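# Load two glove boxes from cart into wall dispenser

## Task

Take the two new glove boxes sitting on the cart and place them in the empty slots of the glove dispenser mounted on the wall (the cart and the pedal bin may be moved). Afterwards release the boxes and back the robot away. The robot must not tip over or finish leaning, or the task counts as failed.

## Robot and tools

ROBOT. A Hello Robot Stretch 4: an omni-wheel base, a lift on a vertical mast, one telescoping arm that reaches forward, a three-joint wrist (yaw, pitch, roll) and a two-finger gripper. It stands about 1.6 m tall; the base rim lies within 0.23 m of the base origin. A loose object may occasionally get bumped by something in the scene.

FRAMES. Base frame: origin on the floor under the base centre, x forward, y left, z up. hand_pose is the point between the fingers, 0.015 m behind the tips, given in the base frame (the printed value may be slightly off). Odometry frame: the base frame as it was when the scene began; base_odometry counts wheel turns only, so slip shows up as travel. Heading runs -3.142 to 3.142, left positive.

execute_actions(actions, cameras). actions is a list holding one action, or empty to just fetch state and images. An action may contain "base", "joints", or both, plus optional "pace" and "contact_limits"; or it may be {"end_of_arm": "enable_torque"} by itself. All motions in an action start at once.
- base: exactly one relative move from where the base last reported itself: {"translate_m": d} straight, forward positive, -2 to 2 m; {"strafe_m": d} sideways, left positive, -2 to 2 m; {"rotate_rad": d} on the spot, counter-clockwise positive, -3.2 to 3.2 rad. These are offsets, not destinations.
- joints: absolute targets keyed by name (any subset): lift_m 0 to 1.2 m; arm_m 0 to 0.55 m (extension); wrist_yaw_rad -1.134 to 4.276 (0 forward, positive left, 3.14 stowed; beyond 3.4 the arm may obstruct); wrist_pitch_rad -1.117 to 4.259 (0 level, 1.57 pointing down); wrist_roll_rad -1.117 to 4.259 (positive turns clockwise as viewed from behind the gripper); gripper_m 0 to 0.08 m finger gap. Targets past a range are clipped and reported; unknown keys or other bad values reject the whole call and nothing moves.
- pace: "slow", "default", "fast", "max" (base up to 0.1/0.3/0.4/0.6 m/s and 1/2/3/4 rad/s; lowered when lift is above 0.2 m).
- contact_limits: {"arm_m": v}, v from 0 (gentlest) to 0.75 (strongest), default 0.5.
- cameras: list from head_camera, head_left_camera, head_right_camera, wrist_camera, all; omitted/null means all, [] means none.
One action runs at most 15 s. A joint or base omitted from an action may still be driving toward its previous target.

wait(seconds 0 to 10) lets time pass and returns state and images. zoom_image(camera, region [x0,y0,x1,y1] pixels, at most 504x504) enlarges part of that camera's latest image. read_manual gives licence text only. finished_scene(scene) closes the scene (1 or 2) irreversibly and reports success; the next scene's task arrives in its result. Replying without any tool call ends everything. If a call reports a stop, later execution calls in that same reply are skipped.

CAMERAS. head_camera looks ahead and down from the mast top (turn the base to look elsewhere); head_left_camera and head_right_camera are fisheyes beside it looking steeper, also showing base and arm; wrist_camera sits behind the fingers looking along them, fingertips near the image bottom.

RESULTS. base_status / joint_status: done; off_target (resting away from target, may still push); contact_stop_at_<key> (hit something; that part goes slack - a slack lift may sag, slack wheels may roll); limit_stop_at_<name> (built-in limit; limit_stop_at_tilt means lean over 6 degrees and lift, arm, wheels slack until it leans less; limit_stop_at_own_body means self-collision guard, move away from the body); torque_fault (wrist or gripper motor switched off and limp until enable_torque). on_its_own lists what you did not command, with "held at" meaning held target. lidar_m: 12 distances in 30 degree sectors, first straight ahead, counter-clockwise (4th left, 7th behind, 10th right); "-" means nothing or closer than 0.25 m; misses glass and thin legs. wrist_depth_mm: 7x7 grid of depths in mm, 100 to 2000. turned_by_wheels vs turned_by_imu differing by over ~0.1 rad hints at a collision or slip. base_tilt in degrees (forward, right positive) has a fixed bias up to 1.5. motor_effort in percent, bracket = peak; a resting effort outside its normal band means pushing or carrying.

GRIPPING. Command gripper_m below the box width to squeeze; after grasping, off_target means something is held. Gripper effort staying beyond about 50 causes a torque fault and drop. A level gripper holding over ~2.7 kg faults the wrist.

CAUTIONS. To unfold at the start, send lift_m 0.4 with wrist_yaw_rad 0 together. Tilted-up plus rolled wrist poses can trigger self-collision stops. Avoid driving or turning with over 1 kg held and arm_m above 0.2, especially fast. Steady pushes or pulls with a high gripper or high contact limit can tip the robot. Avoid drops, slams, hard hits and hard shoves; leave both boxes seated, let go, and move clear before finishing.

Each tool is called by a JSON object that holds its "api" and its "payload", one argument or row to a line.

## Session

{"api": "execute_actions", "payload": {
  "actions": []
}}

Scene clock: 0.00 s.
base_odometry: x=+0.000 y=+0.000 heading=+0.000 (m, m, rad; odometry frame)
turned_by_wheels: +0.000 (rad since the last result)
turned_by_imu: +0.000 (rad since the last result)
base_tilt: forward=+0.1 right=+0.2 (deg)
lidar_m: 2.28 2.13 1.16 1.17 1.33 1.96 1.89 2.32 1.92 1.64 1.72 2.34
base_status: not commanded
joint_positions: lift_m=+0.148 arm_m=-0.001 wrist_yaw_rad=+3.248 wrist_pitch_rad=-0.014 wrist_roll_rad=+0.018 gripper_m=+0.040
joint_status: not commanded
motor_effort: lift_m=+23 arm_m=-1 wrist_yaw_rad=+0 wrist_pitch_rad=-7 wrist_roll_rad=-1 gripper_m=+3 wheel_0=+0 wheel_1=-1 wheel_2=+0 (%)
hand_pose: x=-0.0513 y=+0.0643 z=+0.3296 quat_wxyz=(-0.053, +0.007, +0.009, +0.999) (m; base frame)
wrist_depth_mm: - - 134 - - - - / - - 133 - - - - / - 105 133 - 1983 - - / - 121 135 - - - 1756 / 190 - - - 1983 1863 1756 / 208 1366 1397 1366 1336 1308 1255 / 211 960 111 904 131 - 904
pictures: head_camera, head_left_camera, head_right_camera, wrist_camera
camera_calibration (this result's frames):
wrist_camera: T_world_to_cam=[[-0.0769832, 0.997001, -0.00786032, -0.0676468], [-0.028722, -0.0100981, -0.999536, 0.38577], [-0.996619, -0.0767217, 0.0294133, 0.0973045], [0, 0, 0, 1]] pos_world=[0.102848, 0.0788048, 0.382198]
Images, in order (width x height): head_camera 420x560, head_left_camera 420x672, head_right_camera 420x672, wrist_camera 616x392.

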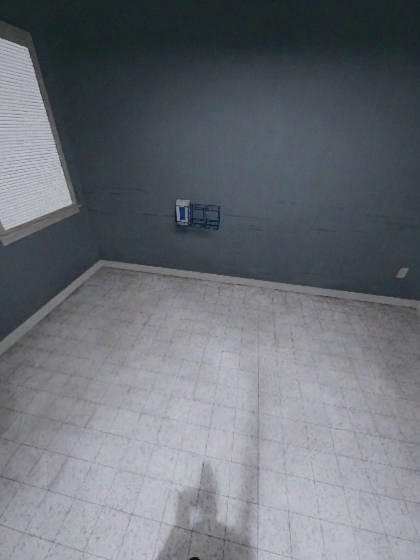

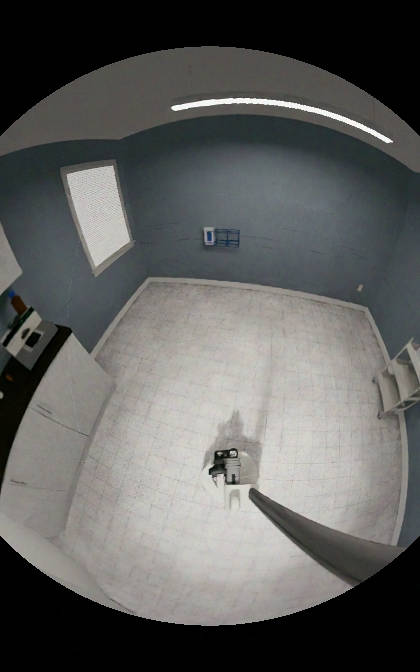

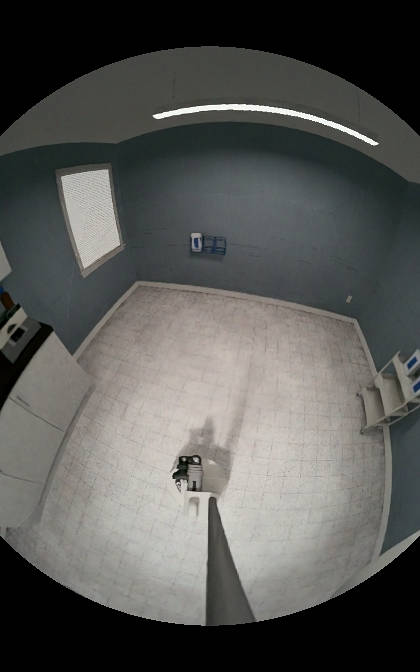

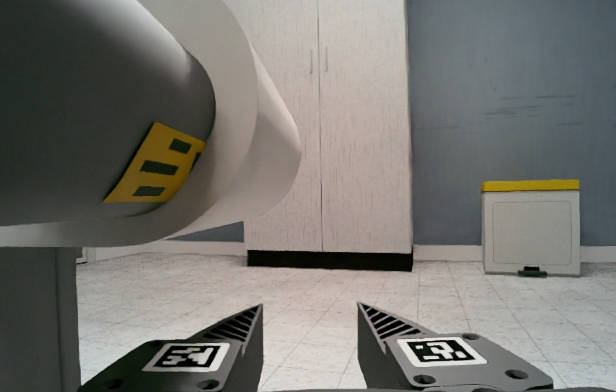

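{"api": "execute_actions", "payload": {
  "actions": [
    {"base": {"rotate_rad": -1.74}, "joints": {"lift_m": 0.4, "wrist_yaw_rad": 0}, "pace": "fast"}
  ]
}}

Scene clock: 4.67 s.
base_odometry: x=+0.000 y=+0.000 heading=-1.740 (m, m, rad; odometry frame)
turned_by_wheels: -1.740 (rad since the last result)
turned_by_imu: -1.728 (rad since the last result)
base_tilt: forward=+0.1 right=+0.3 (deg)
lidar_m: 1.92 1.59 2.43 2.27 2.40 1.21 1.16 1.25 1.96 1.90 1.99 1.96
base_status: done
joint_positions: lift_m=+0.400 arm_m=-0.001 wrist_yaw_rad=+0.001 wrist_pitch_rad=-0.014 wrist_roll_rad=+0.018 gripper_m=+0.040
joint_status: all done
motor_effort: lift_m=+26(31) arm_m=-1(1) wrist_yaw_rad=-3(7) wrist_pitch_rad=-7(9) wrist_roll_rad=-2(1) gripper_m=+1(1) wheel_0=+0(8) wheel_1=+0(8) wheel_2=+0(8) (%)
hand_pose: x=+0.3821 y=-0.0873 z=+0.5809 quat_wxyz=(+1.000, +0.009, -0.007, +0.000) (m; base frame)
wrist_depth_mm: 1708 1756 1708 1708 1708 1756 1708 / 1708 1756 1756 1708 1708 1756 1708 / 1708 1708 1708 1708 1756 1708 1708 / 1708 1708 1708 1756 1756 1708 1708 / 1661 1708 1756 1708 1708 1708 1708 / 1618 1708 1708 1708 1756 1708 1708 / 1397 1397 111 1464 131 - 1464
pictures: head_camera, head_left_camera, head_right_camera, wrist_camera
camera_calibration (this result's frames):
wrist_camera: T_world_to_cam=[[-0.0287202, -0.999557, -0.0078573, -0.0738488], [0.0296346, 0.00700565, -0.999536, 0.627021], [0.999148, -0.0289397, 0.0294203, -0.248205], [0, 0, 0, 1]] pos_world=[0.227291, -0.0853917, 0.633452]
Images, in order (width x height): head_camera 420x560, head_left_camera 420x672, head_right_camera 420x672, wrist_camera 616x392.

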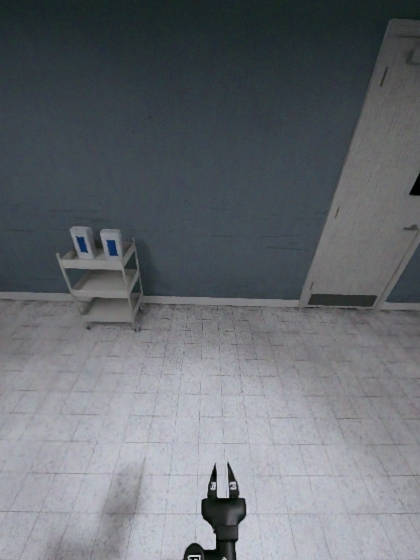

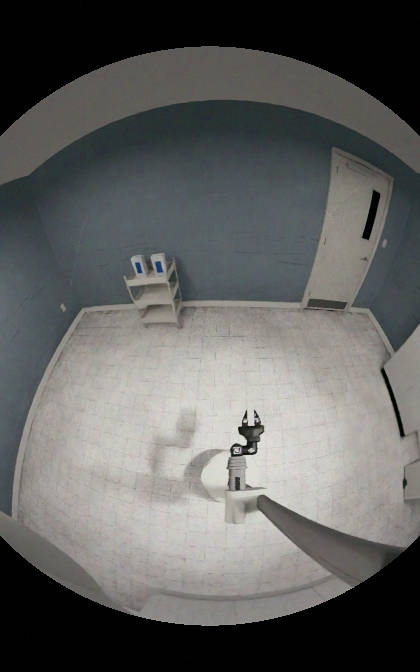

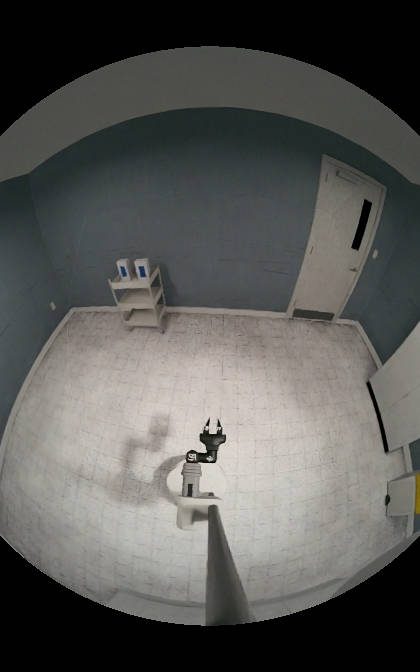

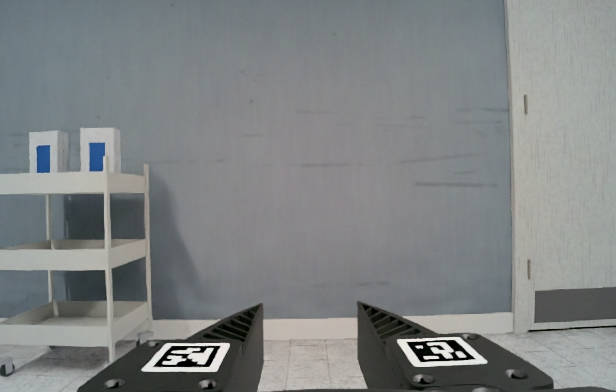

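{"api": "execute_actions", "payload": {
  "actions": [
    {"base": {"strafe_m": 0.71}, "joints": {"wrist_pitch_rad": 1.57, "wrist_roll_rad": 1.57, "gripper_m": 0.08}, "pace": "max"}
  ],
  "cameras": []
}}

{"api": "execute_actions", "payload": {
  "actions": [
    {"base": {"translate_m": 1.15}, "joints": {"lift_m": 1.1}, "pace": "max"}
  ],
  "cameras": ["head_left_camera", "wrist_camera"]
}}

Scene clock: 9.73 s.
base_odometry: x=+0.700 y=-0.120 heading=-1.740 (m, m, rad; odometry frame)
turned_by_wheels: +0.000 (rad since the last result)
turned_by_imu: +0.003 (rad since the last result)
base_tilt: forward=+0.1 right=+0.3 (deg)
lidar_m: 1.53 2.04 1.72 1.59 1.63 1.85 1.15 1.25 1.75 2.61 2.67 2.02
base_status: done
joint_positions: lift_m=+0.400 arm_m=-0.001 wrist_yaw_rad=+0.000 wrist_pitch_rad=+1.570 wrist_roll_rad=+1.570 gripper_m=+0.080
joint_status: all done
motor_effort: lift_m=+25(26) arm_m=-1(1) wrist_yaw_rad=+0(1) wrist_pitch_rad=+0(0) wrist_roll_rad=+0(4) gripper_m=+4(4) wheel_0=+1(12) wheel_1=+0(12) wheel_2=+1(0) (%)
hand_pose: x=+0.1696 y=-0.0874 z=+0.3653 quat_wxyz=(+0.500, +0.500, +0.500, -0.500) (m; base frame)
wrist_depth_mm: 508 508 512 517 521 525 530 / 504 508 517 517 521 525 530 / 504 508 512 517 521 315 525 / 504 508 512 512 304 307 307 / 504 508 512 303 303 306 307 / 504 508 512 301 303 304 306 / 504 108 427 300 301 105 -
pictures: none
No camera images: the call's "cameras" was empty. Leave "cameras" out to get every camera's image.

Scene clock: 13.43 s.
base_odometry: x=+0.507 y=-1.253 heading=-1.740 (m, m, rad; odometry frame)
turned_by_wheels: +0.000 (rad since the last result)
turned_by_imu: -0.002 (rad since the last result)
base_tilt: forward=+0.1 right=+0.3 (deg)
lidar_m: 0.37 0.41 1.20 1.59 1.69 2.30 2.35 2.47 2.74 2.64 1.11 0.38
base_status: done
joint_positions: lift_m=+1.100 arm_m=-0.001 wrist_yaw_rad=+0.000 wrist_pitch_rad=+1.570 wrist_roll_rad=+1.570 gripper_m=+0.080
joint_status: all done
motor_effort: lift_m=+25(29) arm_m=-1(1) wrist_yaw_rad=+1(2) wrist_pitch_rad=+0(1) wrist_roll_rad=+0(1) gripper_m=+4(4) wheel_0=+0(7) wheel_1=-2(7) wheel_2=+0(12) (%)
hand_pose: x=+0.1696 y=-0.0874 z=+1.0653 quat_wxyz=(+0.501, +0.500, +0.500, -0.499) (m; base frame)
wrist_depth_mm: 1008 1205 1229 1229 1229 1229 1255 / 991 1182 1205 1205 1229 1229 1229 / 991 1205 1205 1229 1229 1255 1255 / 539 820 1205 1229 1008 1255 1255 / 512 544 1205 1008 1008 1229 347 / 539 544 1205 1205 1008 1229 1255 / 539 108 1205 1205 1229 105 -
pictures: head_left_camera, wrist_camera
camera_calibration (this result's frames):
wrist_camera: T_world_to_cam=[[-0.999524, -0.0118775, 0.0284624, 0.136056], [-0.0123229, 0.999804, -0.0155248, 0.16315], [-0.0282724, -0.0158681, -0.999474, 1.22138], [0, 0, 0, 1]] pos_world=[0.172533, -0.142121, 1.21939]
Images, in order (width x height): head_left_camera 420x672, wrist_camera 616x392.

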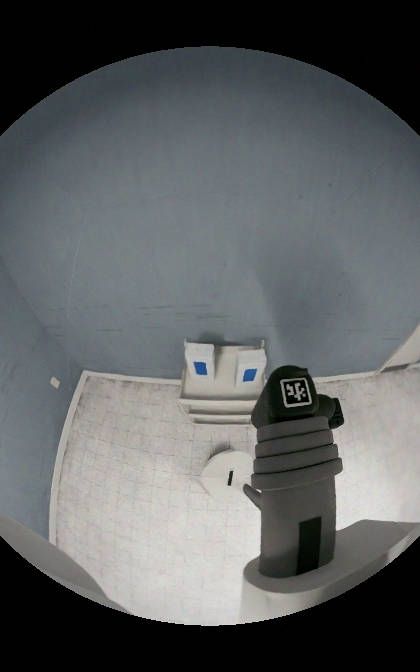

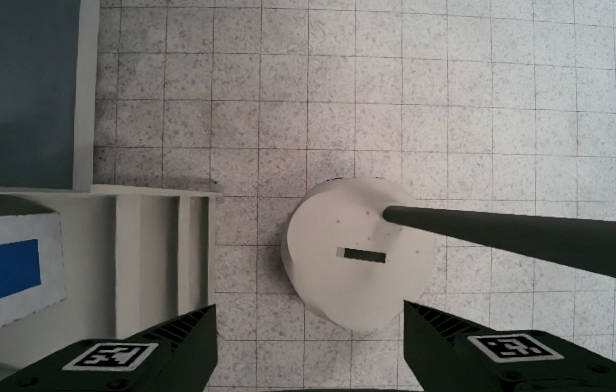

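{"api": "execute_actions", "payload": {
  "actions": [
    {"joints": {"arm_m": 0.36}, "pace": "fast"}
  ],
  "cameras": ["head_right_camera", "wrist_camera"]
}}

Scene clock: 16.40 s.
base_odometry: x=+0.507 y=-1.253 heading=-1.740 (m, m, rad; odometry frame)
turned_by_wheels: +0.000 (rad since the last result)
turned_by_imu: +0.001 (rad since the last result)
base_tilt: forward=+0.1 right=+0.3 (deg)
lidar_m: 0.36 0.39 1.22 1.62 1.71 2.25 2.35 2.48 2.73 2.67 1.13 0.39
base_status: not commanded
joint_positions: lift_m=+1.100 arm_m=+0.359 wrist_yaw_rad=+0.000 wrist_pitch_rad=+1.570 wrist_roll_rad=+1.570 gripper_m=+0.080
joint_status: all done
motor_effort: lift_m=+25(24) arm_m=+7(7) wrist_yaw_rad=-1(2) wrist_pitch_rad=+0(1) wrist_roll_rad=+0(0) gripper_m=+3(5) wheel_0=+0(0) wheel_1=-2(2) wheel_2=+0(0) (%)
hand_pose: x=+0.5299 y=-0.0874 z=+1.0653 quat_wxyz=(+0.501, +0.500, +0.500, -0.499) (m; base frame)
wrist_depth_mm: 449 668 1205 1255 1229 1229 1255 / 442 676 1205 1205 1229 1229 1255 / 445 676 1205 1229 1229 1229 1229 / 449 585 549 554 1025 1008 1229 / 449 554 549 314 554 1025 1255 / 445 549 549 314 554 1025 1255 / 413 108 410 539 554 105 -
pictures: head_right_camera, wrist_camera
camera_calibration (this result's frames):
wrist_camera: T_world_to_cam=[[-0.999525, -0.0120532, 0.0283466, 0.496229], [-0.0124968, 0.999801, -0.015526, 0.167682], [-0.0281538, -0.0158729, -0.999478, 1.2315], [0, 0, 0, 1]] pos_world=[0.53276, -0.14212, 1.21939]
Images, in order (width x height): head_right_camera 420x672, wrist_camera 616x392.

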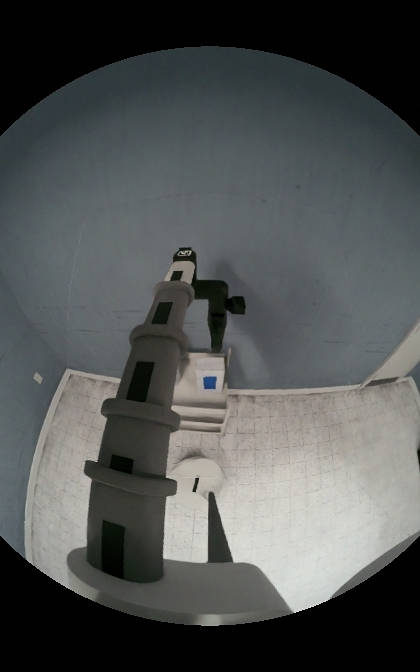

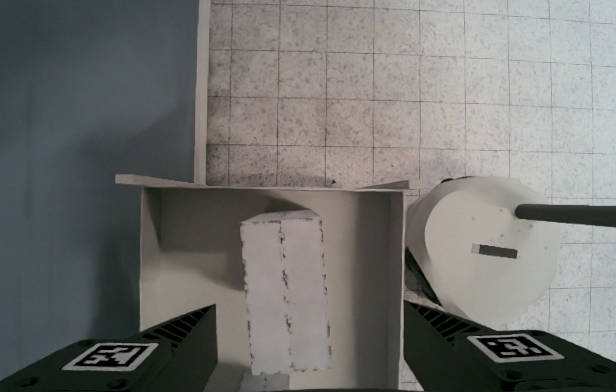

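{"api": "execute_actions", "payload": {
  "actions": []
}}

Scene clock: 18.00 s.
base_odometry: x=+0.507 y=-1.253 heading=-1.740 (m, m, rad; odometry frame)
turned_by_wheels: +0.000 (rad since the last result)
turned_by_imu: +0.001 (rad since the last result)
base_tilt: forward=+0.1 right=+0.2 (deg)
lidar_m: 0.38 0.38 1.18 1.61 1.70 2.25 2.36 2.47 2.71 2.66 1.11 0.37
base_status: not commanded
joint_positions: lift_m=+1.100 arm_m=+0.359 wrist_yaw_rad=+0.000 wrist_pitch_rad=+1.570 wrist_roll_rad=+1.570 gripper_m=+0.080
joint_status: all done
motor_effort: lift_m=+24(24) arm_m=+7(7) wrist_yaw_rad=-1(2) wrist_pitch_rad=+2(1) wrist_roll_rad=+0(0) gripper_m=+2(5) wheel_0=-1(0) wheel_1=-2(2) wheel_2=+0(0) (%)
hand_pose: x=+0.5299 y=-0.0874 z=+1.0653 quat_wxyz=(+0.501, +0.500, +0.500, -0.499) (m; base frame)
wrist_depth_mm: 445 661 1205 1205 1229 1229 1255 / 439 676 1205 1205 1229 1255 1255 / 445 683 1205 1229 1229 1229 1255 / 445 585 549 554 1025 1025 1255 / 449 554 549 314 554 1008 1229 / 445 549 549 312 554 1025 1229 / 410 108 407 539 554 105 -
pictures: head_camera, head_left_camera, head_right_camera, wrist_camera
camera_calibration (this result's frames):
wrist_camera: T_world_to_cam=[[-0.999525, -0.0120535, 0.0283466, 0.496229], [-0.0124971, 0.999801, -0.015526, 0.167682], [-0.0281538, -0.0158729, -0.999478, 1.2315], [0, 0, 0, 1]] pos_world=[0.53276, -0.14212, 1.21939]
Images, in order (width x height): head_camera 420x560, head_left_camera 420x672, head_right_camera 420x672, wrist_camera 616x392.

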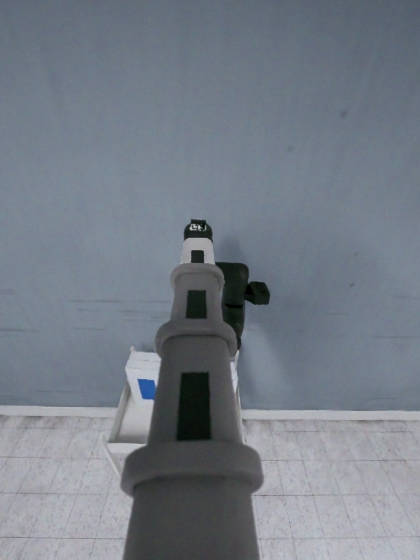

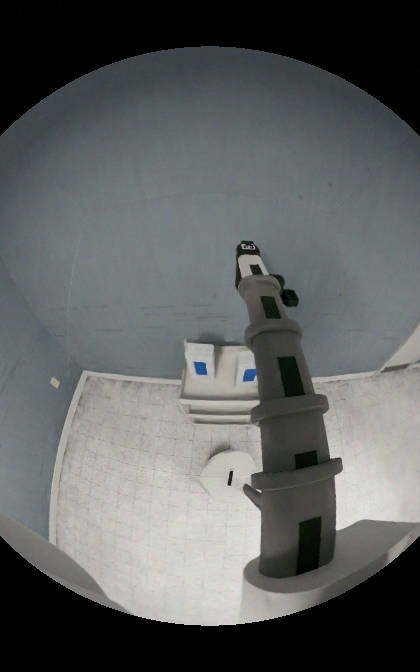

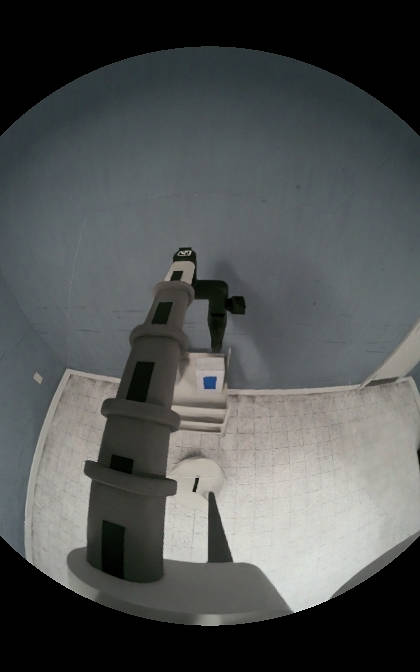

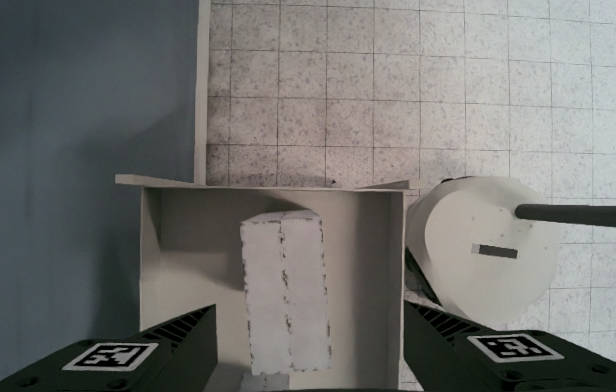

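{"api": "execute_actions", "payload": {
  "actions": [
    {"base": {"strafe_m": 0.025}, "joints": {"arm_m": 0.371, "wrist_roll_rad": 1.49, "lift_m": 0.985}}
  ],
  "cameras": ["wrist_camera", "head_right_camera"]
}}

Scene clock: 19.90 s.
base_odometry: x=+0.531 y=-1.257 heading=-1.740 (m, m, rad; odometry frame)
turned_by_wheels: +0.000 (rad since the last result)
turned_by_imu: +0.001 (rad since the last result)
base_tilt: forward=+0.1 right=+0.3 (deg)
lidar_m: 0.36 0.40 1.20 1.59 1.67 2.26 2.36 2.45 2.75 2.68 1.13 0.39
base_status: done
joint_positions: lift_m=+0.985 arm_m=+0.370 wrist_yaw_rad=+0.000 wrist_pitch_rad=+1.570 wrist_roll_rad=+1.490 gripper_m=+0.080
joint_status: all done
motor_effort: lift_m=+17(20) arm_m=+7(8) wrist_yaw_rad=-1(1) wrist_pitch_rad=+0(2) wrist_roll_rad=-3(4) gripper_m=+3(5) wheel_0=+0(8) wheel_1=+0(7) wheel_2=+0(0) (%)
hand_pose: x=+0.5408 y=-0.0874 z=+0.9509 quat_wxyz=(+0.520, +0.480, +0.520, -0.479) (m; base frame)
wrist_depth_mm: 404 585 1098 1098 1118 1138 1138 / 404 609 1078 1118 1118 1118 1138 / 407 512 991 1098 1118 1138 1118 / 424 433 436 199 439 917 1138 / 436 433 433 199 442 904 917 / 439 430 433 198 436 891 904 / 410 108 197 199 421 105 -
pictures: head_right_camera, wrist_camera
camera_calibration (this result's frames):
wrist_camera: T_world_to_cam=[[-0.995424, -0.0911835, 0.0285696, 0.501039], [-0.0916534, 0.995669, -0.0155909, 0.20855], [-0.0270242, -0.018138, -0.99947, 1.11668], [0, 0, 0, 1]] pos_world=[0.548038, -0.141706, 1.10502]
Images, in order (width x height): head_right_camera 420x672, wrist_camera 616x392.

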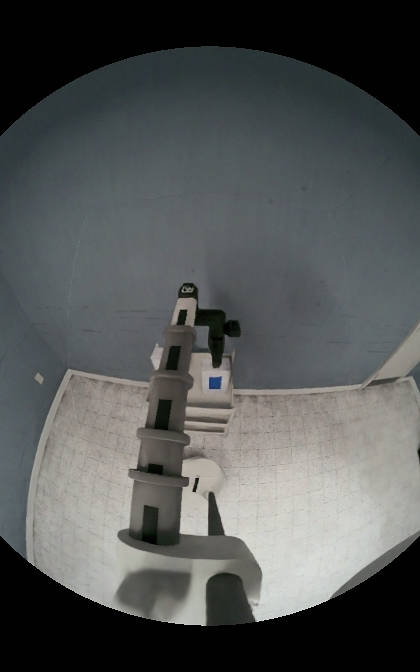

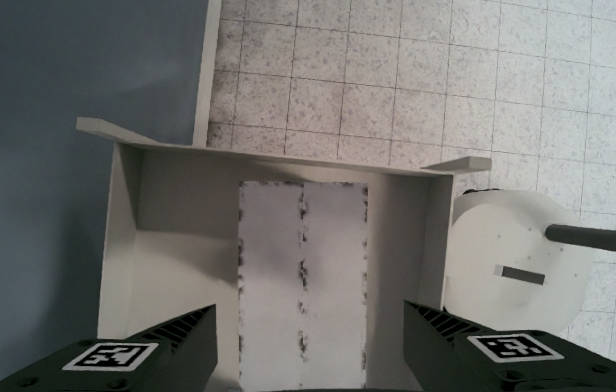

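{"api": "execute_actions", "payload": {
  "actions": [
    {"joints": {"lift_m": 0.924, "arm_m": 0.372}, "pace": "slow"}
  ],
  "cameras": ["wrist_camera"]
}}

{"api": "execute_actions", "payload": {
  "actions": [
    {"joints": {"gripper_m": 0.05}}
  ],
  "cameras": ["wrist_camera"]
}}

Scene clock: 21.80 s.
base_odometry: x=+0.531 y=-1.257 heading=-1.740 (m, m, rad; odometry frame)
turned_by_wheels: +0.000 (rad since the last result)
turned_by_imu: +0.001 (rad since the last result)
base_tilt: forward=+0.2 right=+0.2 (deg)
lidar_m: 0.36 0.38 1.21 1.59 1.67 2.29 2.36 2.46 2.76 2.68 1.11 0.38
base_status: not commanded
joint_positions: lift_m=+0.924 arm_m=+0.371 wrist_yaw_rad=+0.000 wrist_pitch_rad=+1.570 wrist_roll_rad=+1.490 gripper_m=+0.080
joint_status: all done
motor_effort: lift_m=+17(16) arm_m=+7(8) wrist_yaw_rad=-3(1) wrist_pitch_rad=+0(1) wrist_roll_rad=-2(2) gripper_m=+3(3) wheel_0=+0(0) wheel_1=+0(0) wheel_2=+0(0) (%)
hand_pose: x=+0.5418 y=-0.0874 z=+0.8899 quat_wxyz=(+0.520, +0.480, +0.520, -0.479) (m; base frame)
wrist_depth_mm: 402 585 1042 1025 1060 1060 1060 / 392 609 1042 1042 1060 1042 1078 / 382 373 891 1042 1060 1060 1042 / 402 370 375 138 379 382 1078 / 402 370 137 138 139 842 842 / 394 370 137 138 139 842 831 / 407 108 137 138 138 105 -
pictures: wrist_camera
camera_calibration (this result's frames):
wrist_camera: T_world_to_cam=[[-0.995424, -0.0911851, 0.0285697, 0.503754], [-0.091655, 0.995669, -0.0155909, 0.207689], [-0.0270243, -0.0181381, -0.99947, 1.05575], [0, 0, 0, 1]] pos_world=[0.549016, -0.141706, 1.04404]
Images, in order (width x height): wrist_camera 616x392.

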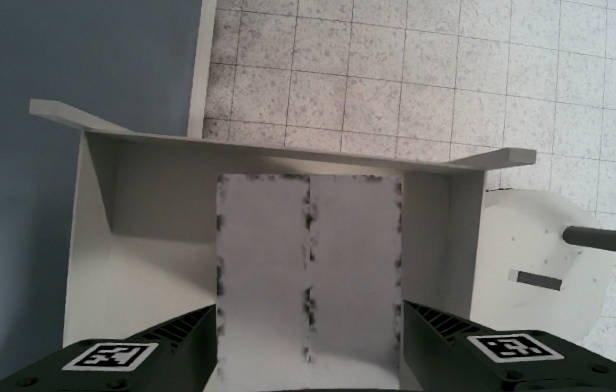

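Scene clock: 22.77 s.
base_odometry: x=+0.531 y=-1.257 heading=-1.740 (m, m, rad; odometry frame)
turned_by_wheels: +0.000 (rad since the last result)
turned_by_imu: +0.000 (rad since the last result)
base_tilt: forward=+0.1 right=+0.3 (deg)
lidar_m: 0.36 0.40 1.20 1.58 1.66 2.29 2.35 2.45 2.76 2.68 1.15 0.39
base_status: not commanded
joint_positions: lift_m=+0.924 arm_m=+0.371 wrist_yaw_rad=+0.000 wrist_pitch_rad=+1.569 wrist_roll_rad=+1.490 gripper_m=+0.061
joint_status: gripper_m off_target (ended at +0.061, target +0.050)
on_its_own: gripper_m is held at +0.057, not at your +0.050, by its contact guard: the fingers met something
motor_effort: lift_m=+17(17) arm_m=+7(7) wrist_yaw_rad=+0(1) wrist_pitch_rad=+2(2) wrist_roll_rad=-2(2) gripper_m=-26(31) wheel_0=+0(0) wheel_1=+0(0) wheel_2=+0(0) (%)
hand_pose: x=+0.5419 y=-0.0874 z=+0.8899 quat_wxyz=(+0.520, +0.480, +0.519, -0.479) (m; base frame)
wrist_depth_mm: 402 580 1042 1042 1042 1060 1060 / 392 603 1025 1042 1042 1060 1060 / 382 373 878 1042 1042 1060 1060 / 402 370 373 138 379 382 1078 / 399 370 373 138 139 831 842 / 394 370 137 138 139 831 842 / 410 108 137 138 138 - -
pictures: wrist_camera
camera_calibration (this result's frames):
wrist_camera: T_world_to_cam=[[-0.995442, -0.0911537, 0.0280346, 0.5044], [-0.0916151, 0.995672, -0.0156401, 0.207726], [-0.0264876, -0.0181372, -0.999485, 1.05548], [0, 0, 0, 1]] pos_world=[0.549089, -0.141706, 1.04404]
Images, in order (width x height): wrist_camera 616x392.

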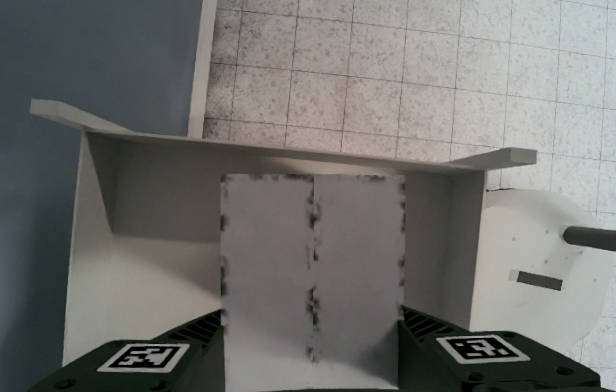

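{"api": "execute_actions", "payload": {
  "actions": [
    {"joints": {"lift_m": 1.07}}
  ],
  "cameras": ["wrist_camera"]
}}

{"api": "execute_actions", "payload": {
  "actions": [
    {"base": {"translate_m": -0.15}, "joints": {"arm_m": 0.05, "wrist_roll_rad": 1.57}}
  ],
  "cameras": ["wrist_camera"]
}}

{"api": "execute_actions", "payload": {
  "actions": [
    {"base": {"rotate_rad": 1.565}}
  ]
}}

Scene clock: 24.83 s.
base_odometry: x=+0.531 y=-1.257 heading=-1.740 (m, m, rad; odometry frame)
turned_by_wheels: +0.000 (rad since the last result)
turned_by_imu: +0.001 (rad since the last result)
base_tilt: forward=+0.1 right=+0.3 (deg)
lidar_m: 0.37 0.40 1.18 1.58 1.69 2.28 2.36 2.45 2.76 2.68 1.10 0.37
base_status: not commanded
joint_positions: lift_m=+1.069 arm_m=+0.371 wrist_yaw_rad=+0.000 wrist_pitch_rad=+1.570 wrist_roll_rad=+1.490 gripper_m=+0.061
joint_status: all done
on_its_own: gripper_m is held at +0.057, not at your +0.050, by its contact guard: the fingers met something
motor_effort: lift_m=+28(32) arm_m=+7(7) wrist_yaw_rad=-1(2) wrist_pitch_rad=+0(3) wrist_roll_rad=-2(2) gripper_m=-28(26) wheel_0=+0(0) wheel_1=+0(0) wheel_2=+0(0) (%)
hand_pose: x=+0.5418 y=-0.0874 z=+1.0350 quat_wxyz=(+0.520, +0.480, +0.519, -0.479) (m; base frame)
wrist_depth_mm: 402 585 1138 1182 1182 1205 1205 / 404 609 1160 1182 1182 1205 1205 / 418 580 1118 1182 1205 1205 1205 / 427 525 517 138 452 1008 1229 / 433 539 512 138 139 991 976 / 442 544 138 138 139 976 1205 / 436 109 137 138 138 - -
pictures: wrist_camera
camera_calibration (this result's frames):
wrist_camera: T_world_to_cam=[[-0.995429, -0.0911626, 0.0284854, 0.49977], [-0.0916312, 0.995671, -0.0155986, 0.209952], [-0.0269401, -0.0181375, -0.999472, 1.20067], [0, 0, 0, 1]] pos_world=[0.549069, -0.141706, 1.18908]
Images, in order (width x height): wrist_camera 616x392.

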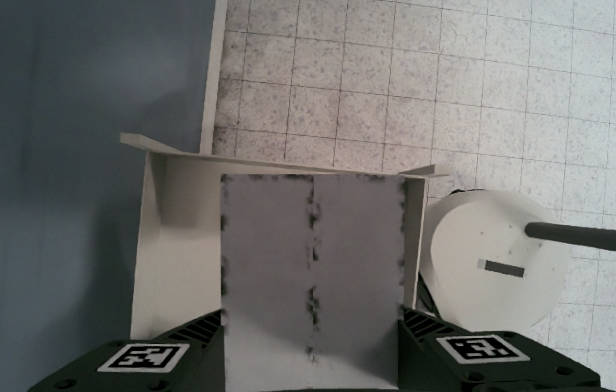

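Scene clock: 26.90 s.
base_odometry: x=+0.556 y=-1.110 heading=-1.740 (m, m, rad; odometry frame)
turned_by_wheels: +0.000 (rad since the last result)
turned_by_imu: +0.001 (rad since the last result)
base_tilt: forward=+0.1 right=+0.3 (deg)
lidar_m: 0.51 0.56 1.42 1.58 1.66 2.24 2.21 2.28 2.75 2.66 1.33 0.54
base_status: done
joint_positions: lift_m=+1.069 arm_m=+0.051 wrist_yaw_rad=+0.000 wrist_pitch_rad=+1.570 wrist_roll_rad=+1.570 gripper_m=+0.061
joint_status: all done
on_its_own: gripper_m is held at +0.057, not at your +0.050, by its contact guard: the fingers met something
motor_effort: lift_m=+29(28) arm_m=-7(9) wrist_yaw_rad=-1(2) wrist_pitch_rad=+0(4) wrist_roll_rad=-2(0) gripper_m=-28(29) wheel_0=-1(5) wheel_1=-1(5) wheel_2=-1(8) (%)
hand_pose: x=+0.2224 y=-0.0874 z=+1.0350 quat_wxyz=(+0.500, +0.500, +0.500, -0.500) (m; base frame)
wrist_depth_mm: 1138 1160 1182 1205 1205 1205 1229 / 1118 1182 1182 1182 1205 1205 1205 / 1138 1182 1182 1182 1182 1205 1229 / 504 878 1182 138 842 1205 1229 / 508 768 1160 138 139 1205 1205 / 508 768 137 138 139 1229 1205 / 508 109 137 138 138 - -
pictures: wrist_camera
camera_calibration (this result's frames):
wrist_camera: T_world_to_cam=[[-0.999524, -0.0114949, 0.0286445, 0.189465], [-0.011943, 0.999808, -0.0155223, 0.163242], [-0.0284606, -0.015857, -0.999469, 1.1926], [0, 0, 0, 1]] pos_world=[0.225266, -0.142122, 1.18907]
Images, in order (width x height): wrist_camera 616x392.

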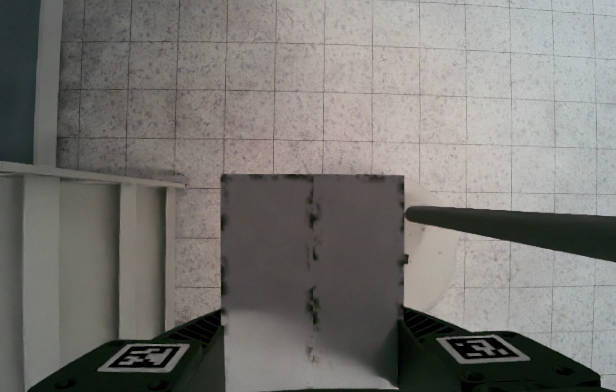

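Scene clock: 29.30 s.
base_odometry: x=+0.556 y=-1.110 heading=-0.176 (m, m, rad; odometry frame)
turned_by_wheels: +1.565 (rad since the last result)
turned_by_imu: +1.556 (rad since the last result)
base_tilt: forward=+0.1 right=+0.3 (deg)
lidar_m: 1.57 1.69 2.20 2.20 2.29 2.76 2.69 1.33 0.55 0.52 0.57 1.42
base_status: done
joint_positions: lift_m=+1.069 arm_m=+0.051 wrist_yaw_rad=+0.000 wrist_pitch_rad=+1.570 wrist_roll_rad=+1.570 gripper_m=+0.061
joint_status: not commanded
on_its_own: gripper_m is held at +0.057, not at your +0.050, by its contact guard: the fingers met something
motor_effort: lift_m=+29(28) arm_m=-7(7) wrist_yaw_rad=+0(2) wrist_pitch_rad=+1(2) wrist_roll_rad=-1(1) gripper_m=-28(28) wheel_0=-1(3) wheel_1=-1(6) wheel_2=-2(6) (%)
hand_pose: x=+0.2224 y=-0.0874 z=+1.0350 quat_wxyz=(+0.500, +0.500, +0.500, -0.500) (m; base frame)
wrist_depth_mm: 1160 1160 1205 1060 1060 1205 1229 / 1160 1160 1182 1182 1182 1205 1205 / 1160 1160 1182 1182 1205 1205 1229 / 1160 1160 1182 138 831 1205 1229 / 1138 1182 1182 138 139 1205 1205 / 1138 1160 137 138 139 1205 1205 / 1160 108 137 138 138 - -
pictures: head_camera, head_left_camera, head_right_camera, wrist_camera
camera_calibration (this result's frames):
wrist_camera: T_world_to_cam=[[-0.999533, -0.0115038, 0.0282994, 0.189912], [-0.0119466, 0.999808, -0.0155265, 0.163248], [-0.0281154, -0.0158573, -0.999479, 1.19253], [0, 0, 0, 1]] pos_world=[0.225302, -0.142122, 1.18907]
Images, in order (width x height): head_camera 420x560, head_left_camera 420x672, head_right_camera 420x672, wrist_camera 616x392.

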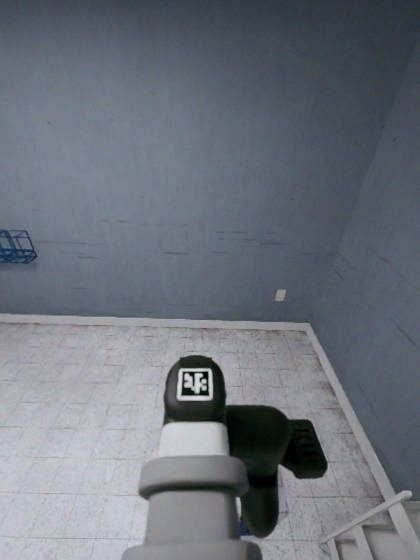

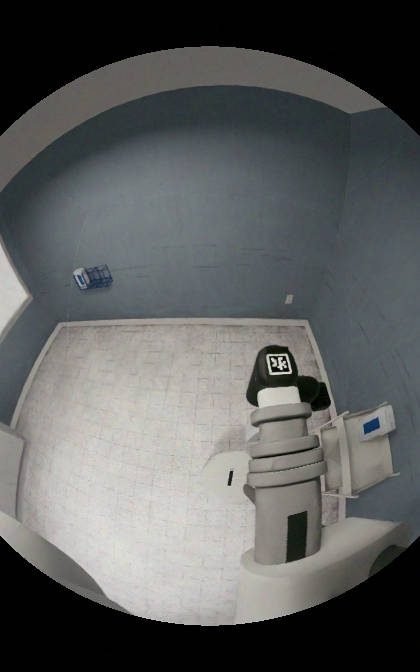

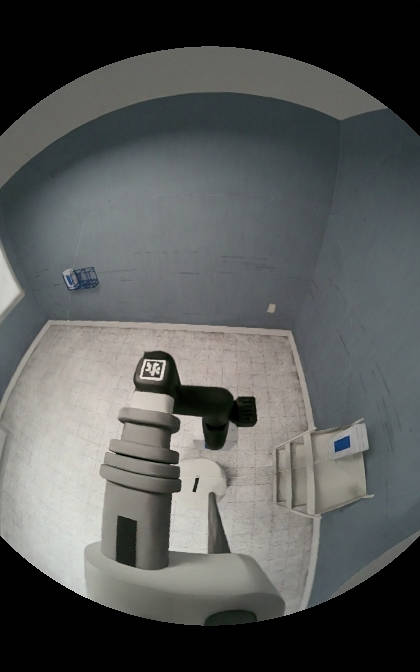

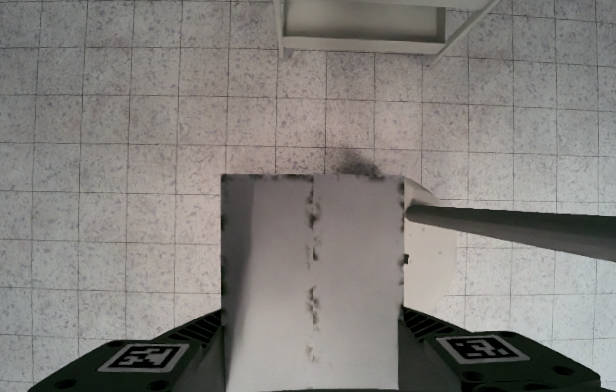

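{"api": "execute_actions", "payload": {
  "actions": [
    {"base": {"strafe_m": 1.45}, "pace": "fast"}
  ],
  "cameras": ["head_camera", "head_right_camera"]
}}

Scene clock: 36.63 s.
base_odometry: x=+0.810 y=+0.318 heading=-0.176 (m, m, rad; odometry frame)
turned_by_wheels: +0.000 (rad since the last result)
turned_by_imu: +0.005 (rad since the last result)
base_tilt: forward=+0.1 right=+0.3 (deg)
lidar_m: 1.53 1.74 1.35 0.72 0.74 1.07 2.60 2.78 2.47 1.97 2.30 1.73
base_status: done
joint_positions: lift_m=+1.069 arm_m=+0.051 wrist_yaw_rad=+0.000 wrist_pitch_rad=+1.570 wrist_roll_rad=+1.570 gripper_m=+0.061
joint_status: not commanded
on_its_own: gripper_m is held at +0.057, not at your +0.050, by its contact guard: the fingers met something
motor_effort: lift_m=+28(28) arm_m=-7(7) wrist_yaw_rad=+1(1) wrist_pitch_rad=+0(2) wrist_roll_rad=-1(0) gripper_m=-28(28) wheel_0=+1(9) wheel_1=-1(7) wheel_2=+0(1) (%)
hand_pose: x=+0.2224 y=-0.0874 z=+1.0350 quat_wxyz=(+0.500, +0.500, +0.500, -0.500) (m; base frame)
wrist_depth_mm: 1138 1182 1182 1182 1205 1205 1229 / 1160 1160 1160 1182 1205 1229 1229 / 1160 1160 1182 1205 1205 1205 1229 / 1160 1160 1182 138 831 1205 1205 / 1160 1160 1182 138 139 1205 1205 / 1138 1182 138 138 139 1205 1205 / 1160 109 137 138 138 - -
pictures: head_camera, head_right_camera
Images, in order (width x height): head_camera 420x560, head_right_camera 420x672.

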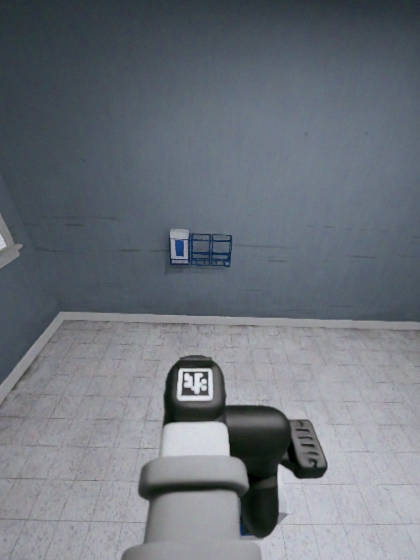

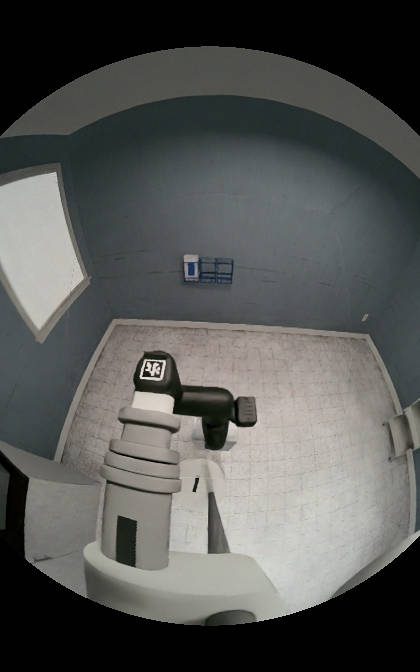

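{"api": "zoom_image", "payload": {
  "camera": "head_camera",
  "region": [150, 210, 250, 290]
}}

Region (150, 210, 250, 290) of head_camera's 420x560 image, scaled by 5.040, with more detail than that image has; it fills the top 403 rows of this view, and the rest is white.

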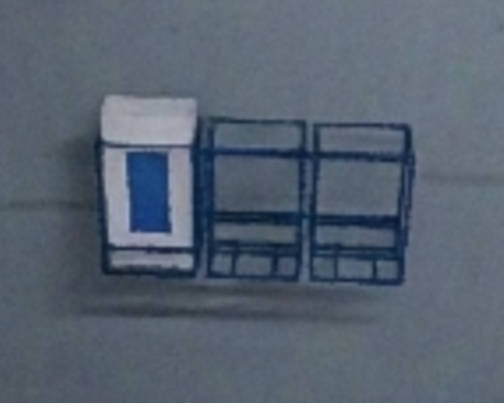

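{"api": "execute_actions", "payload": {
  "actions": [
    {"base": {"translate_m": 1.0}, "joints": {"lift_m": 1.17, "wrist_pitch_rad": 1.45}, "pace": "fast"}
  ],
  "cameras": []
}}

{"api": "execute_actions", "payload": {
  "actions": [
    {"base": {"strafe_m": 0.072}, "joints": {"arm_m": 0.2}}
  ]
}}

Scene clock: 44.73 s.
base_odometry: x=+1.794 y=+0.144 heading=-0.175 (m, m, rad; odometry frame)
turned_by_wheels: +0.000 (rad since the last result)
turned_by_imu: +0.000 (rad since the last result)
base_tilt: forward=+0.1 right=+0.3 (deg)
lidar_m: 0.53 0.58 0.97 1.22 1.33 1.35 3.78 3.36 2.15 2.28 0.90 0.25
base_status: done
joint_positions: lift_m=+1.169 arm_m=+0.051 wrist_yaw_rad=+0.000 wrist_pitch_rad=+1.451 wrist_roll_rad=+1.570 gripper_m=+0.061
joint_status: all done
on_its_own: gripper_m is held at +0.057, not at your +0.050, by its contact guard: the fingers met something
motor_effort: lift_m=+28(39) arm_m=-6(7) wrist_yaw_rad=+1(2) wrist_pitch_rad=-3(14) wrist_roll_rad=-1(1) gripper_m=-27(28) wheel_0=+0(4) wheel_1=+2(4) wheel_2=+0(9) (%)
hand_pose: x=+0.2474 y=-0.0874 z=+1.1365 quat_wxyz=(+0.529, +0.529, +0.469, -0.469) (m; base frame)
wrist_depth_mm: 569 788 1308 1281 1281 1255 1229 / 564 798 1308 1308 1255 1255 1229 / 559 809 1308 1308 1255 1229 1229 / 569 715 1160 138 1042 1229 1229 / 544 768 1078 138 139 1042 1205 / 564 768 137 138 139 1229 1229 / 525 108 137 138 138 - -
pictures: none
No camera images: the call's "cameras" was empty. Leave "cameras" out to get every camera's image.

Scene clock: 46.23 s.
base_odometry: x=+1.807 y=+0.214 heading=-0.175 (m, m, rad; odometry frame)
turned_by_wheels: +0.000 (rad since the last result)
turned_by_imu: +0.001 (rad since the last result)
base_tilt: forward=+0.1 right=+0.3 (deg)
lidar_m: 0.35 0.67 0.96 1.16 1.23 1.35 2.93 3.46 2.17 2.30 0.95 0.36
base_status: done
joint_positions: lift_m=+1.169 arm_m=+0.199 wrist_yaw_rad=+0.000 wrist_pitch_rad=+1.451 wrist_roll_rad=+1.570 gripper_m=+0.061
joint_status: all done
on_its_own: gripper_m is held at +0.057, not at your +0.050, by its contact guard: the fingers met something
motor_effort: lift_m=+28(28) arm_m=+7(7) wrist_yaw_rad=-1(1) wrist_pitch_rad=-2(5) wrist_roll_rad=-1(1) gripper_m=-28(27) wheel_0=+2(8) wheel_1=-1(8) wheel_2=+0(0) (%)
hand_pose: x=+0.3951 y=-0.0874 z=+1.1366 quat_wxyz=(+0.529, +0.529, +0.469, -0.469) (m; base frame)
wrist_depth_mm: 379 496 917 1281 1281 1255 1229 / 377 521 917 1308 1255 1255 1229 / 379 508 854 1281 1281 1229 1205 / 379 480 554 138 1042 1025 1229 / 382 512 554 138 139 1042 1229 / 382 480 137 138 139 1042 1229 / 370 108 137 138 138 - -
pictures: head_camera, head_left_camera, head_right_camera, wrist_camera
camera_calibration (this result's frames):
wrist_camera: T_world_to_cam=[[-0.995828, -0.0117403, -0.0904866, 0.493117], [-0.0102558, 0.999805, -0.0168542, 0.167727], [0.0906669, -0.0158559, -0.995755, 1.24774], [0, 0, 0, 1]] pos_world=[0.379651, -0.14212, 1.28989]
Images, in order (width x height): head_camera 420x560, head_left_camera 420x672, head_right_camera 420x672, wrist_camera 616x392.

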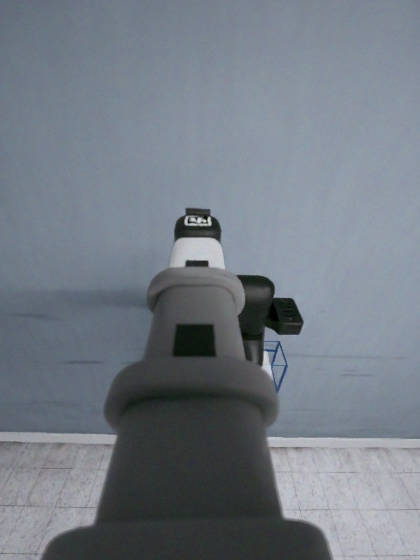

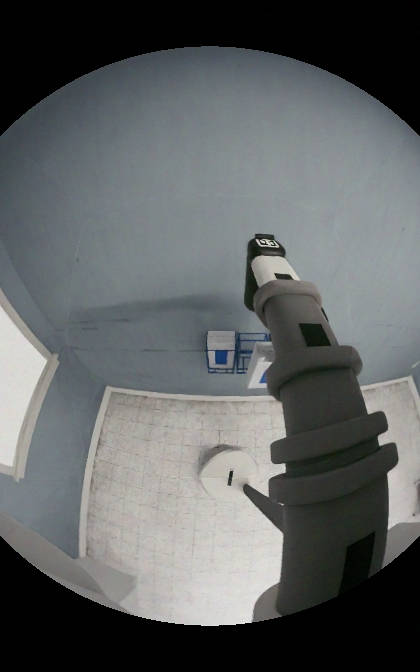

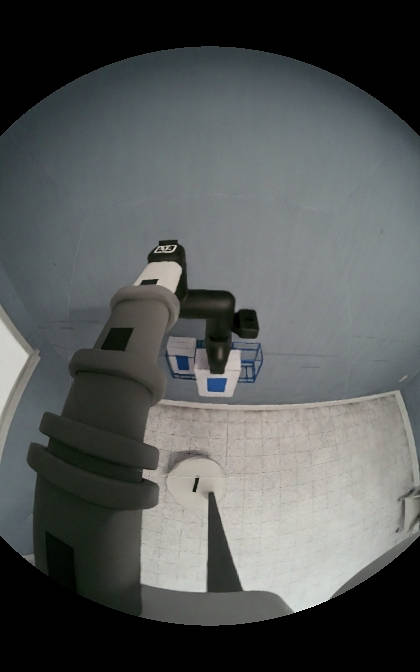

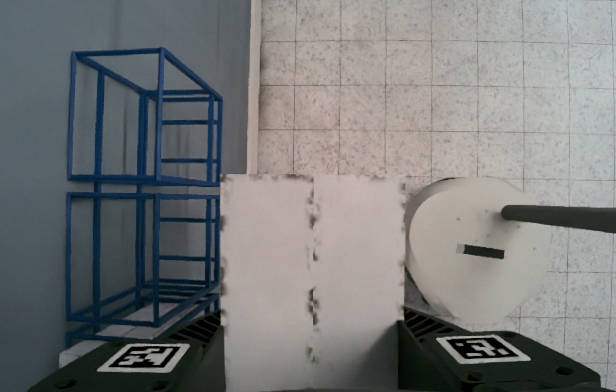

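{"api": "zoom_image", "payload": {
  "camera": "wrist_camera",
  "region": [40, 30, 280, 350]
}}

Region (40, 30, 280, 350) of wrist_camera's 616x392 image, scaled by 1.575; it fills the left 378 columns of this view, and the rest is white.

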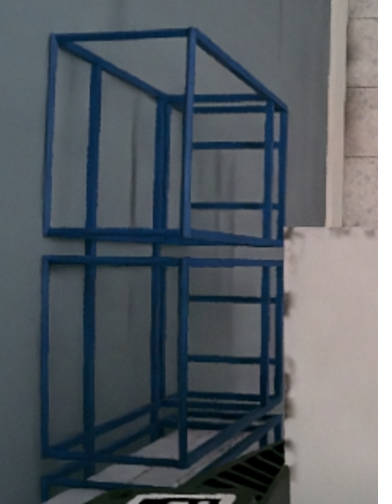

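{"api": "execute_actions", "payload": {
  "actions": [
    {"base": {"strafe_m": 0.012}, "joints": {"lift_m": 1.185}, "pace": "slow"}
  ],
  "cameras": []
}}

{"api": "execute_actions", "payload": {
  "actions": [
    {"joints": {"arm_m": 0.40}, "contact_limits": {"arm_m": 0.2}}
  ],
  "cameras": ["head_right_camera", "head_left_camera", "wrist_camera"]
}}

Scene clock: 53.40 s.
base_odometry: x=+1.809 y=+0.226 heading=-0.175 (m, m, rad; odometry frame)
turned_by_wheels: +0.000 (rad since the last result)
turned_by_imu: +0.002 (rad since the last result)
base_tilt: forward=+0.1 right=+0.3 (deg)
lidar_m: 0.34 0.69 0.97 1.15 1.21 1.33 2.87 3.47 2.21 2.27 0.90 0.36
base_status: done
joint_positions: lift_m=+1.184 arm_m=+0.199 wrist_yaw_rad=+0.000 wrist_pitch_rad=+1.451 wrist_roll_rad=+1.570 gripper_m=+0.061
joint_status: all done
on_its_own: gripper_m is held at +0.057, not at your +0.050, by its contact guard: the fingers met something
motor_effort: lift_m=+29(25) arm_m=+7(7) wrist_yaw_rad=-1(1) wrist_pitch_rad=-3(4) wrist_roll_rad=-1(1) gripper_m=-27(27) wheel_0=+0(6) wheel_1=+1(6) wheel_2=+0(1) (%)
hand_pose: x=+0.3950 y=-0.0874 z=+1.1515 quat_wxyz=(+0.529, +0.529, +0.469, -0.469) (m; base frame)
wrist_depth_mm: 382 530 917 1308 1308 1255 1229 / 377 530 917 1308 1308 1255 1229 / 382 535 842 1308 1281 1255 1255 / 382 512 609 138 1078 1060 1229 / 382 539 615 138 139 1060 1229 / 382 449 137 138 139 1060 1205 / 373 108 137 138 138 - -
pictures: none
No camera images: the call's "cameras" was empty. Leave "cameras" out to get every camera's image.

Scene clock: 55.10 s.
base_odometry: x=+1.809 y=+0.226 heading=-0.175 (m, m, rad; odometry frame)
turned_by_wheels: +0.000 (rad since the last result)
turned_by_imu: +0.001 (rad since the last result)
base_tilt: forward=+0.1 right=+0.2 (deg)
lidar_m: 0.52 0.68 0.98 1.15 1.20 1.35 2.89 3.48 2.19 2.27 0.89 0.57
base_status: not commanded
joint_positions: lift_m=+1.184 arm_m=+0.399 wrist_yaw_rad=+0.000 wrist_pitch_rad=+1.451 wrist_roll_rad=+1.570 gripper_m=+0.061
joint_status: all done
on_its_own: gripper_m is held at +0.057, not at your +0.050, by its contact guard: the fingers met something
motor_effort: lift_m=+29(29) arm_m=+7(8) wrist_yaw_rad=-1(0) wrist_pitch_rad=-2(5) wrist_roll_rad=-1(1) gripper_m=-29(28) wheel_0=+0(1) wheel_1=+1(1) wheel_2=+0(0) (%)
contact_limits: arm_m 0.2
hand_pose: x=+0.5951 y=-0.0874 z=+1.1515 quat_wxyz=(+0.529, +0.529, +0.469, -0.469) (m; base frame)
wrist_depth_mm: 120 166 287 1025 1281 1255 1255 / 118 168 291 1025 1281 1255 1229 / 119 169 296 603 1255 1255 1229 / 120 170 245 138 1281 1255 1042 / 120 171 228 138 139 1060 1042 / 120 171 137 138 139 1255 1025 / 117 108 137 138 138 - -
pictures: head_left_camera, head_right_camera, wrist_camera
camera_calibration (this result's frames):
wrist_camera: T_world_to_cam=[[-0.995833, -0.0117628, -0.0904319, 0.693564], [-0.0102792, 0.999805, -0.0168536, 0.170042], [0.0906125, -0.0158538, -0.99576, 1.24451], [0, 0, 0, 1]] pos_world=[0.579653, -0.14212, 1.30482]
Images, in order (width x height): head_left_camera 420x672, head_right_camera 420x672, wrist_camera 616x392.

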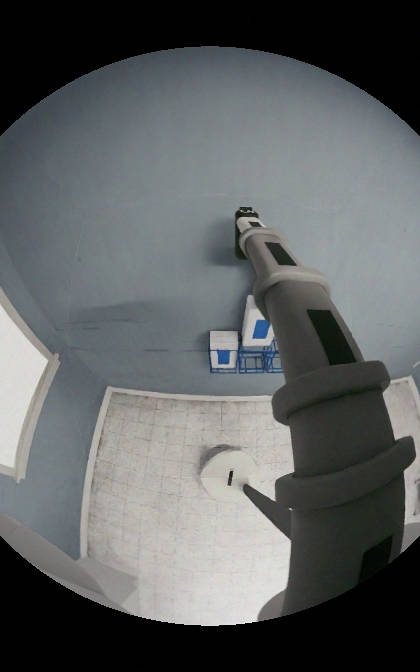

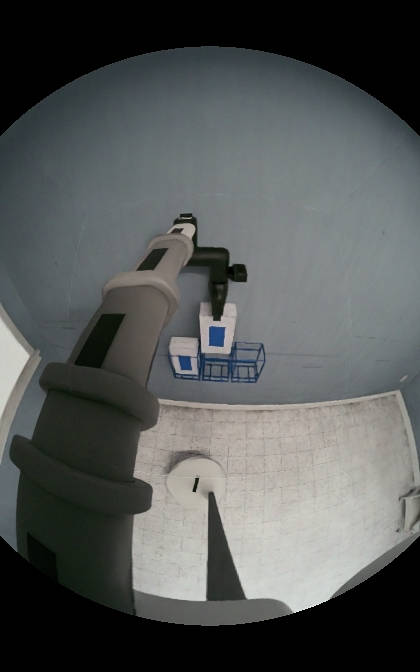

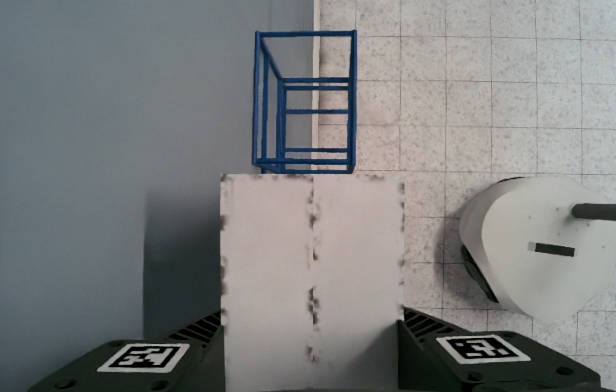

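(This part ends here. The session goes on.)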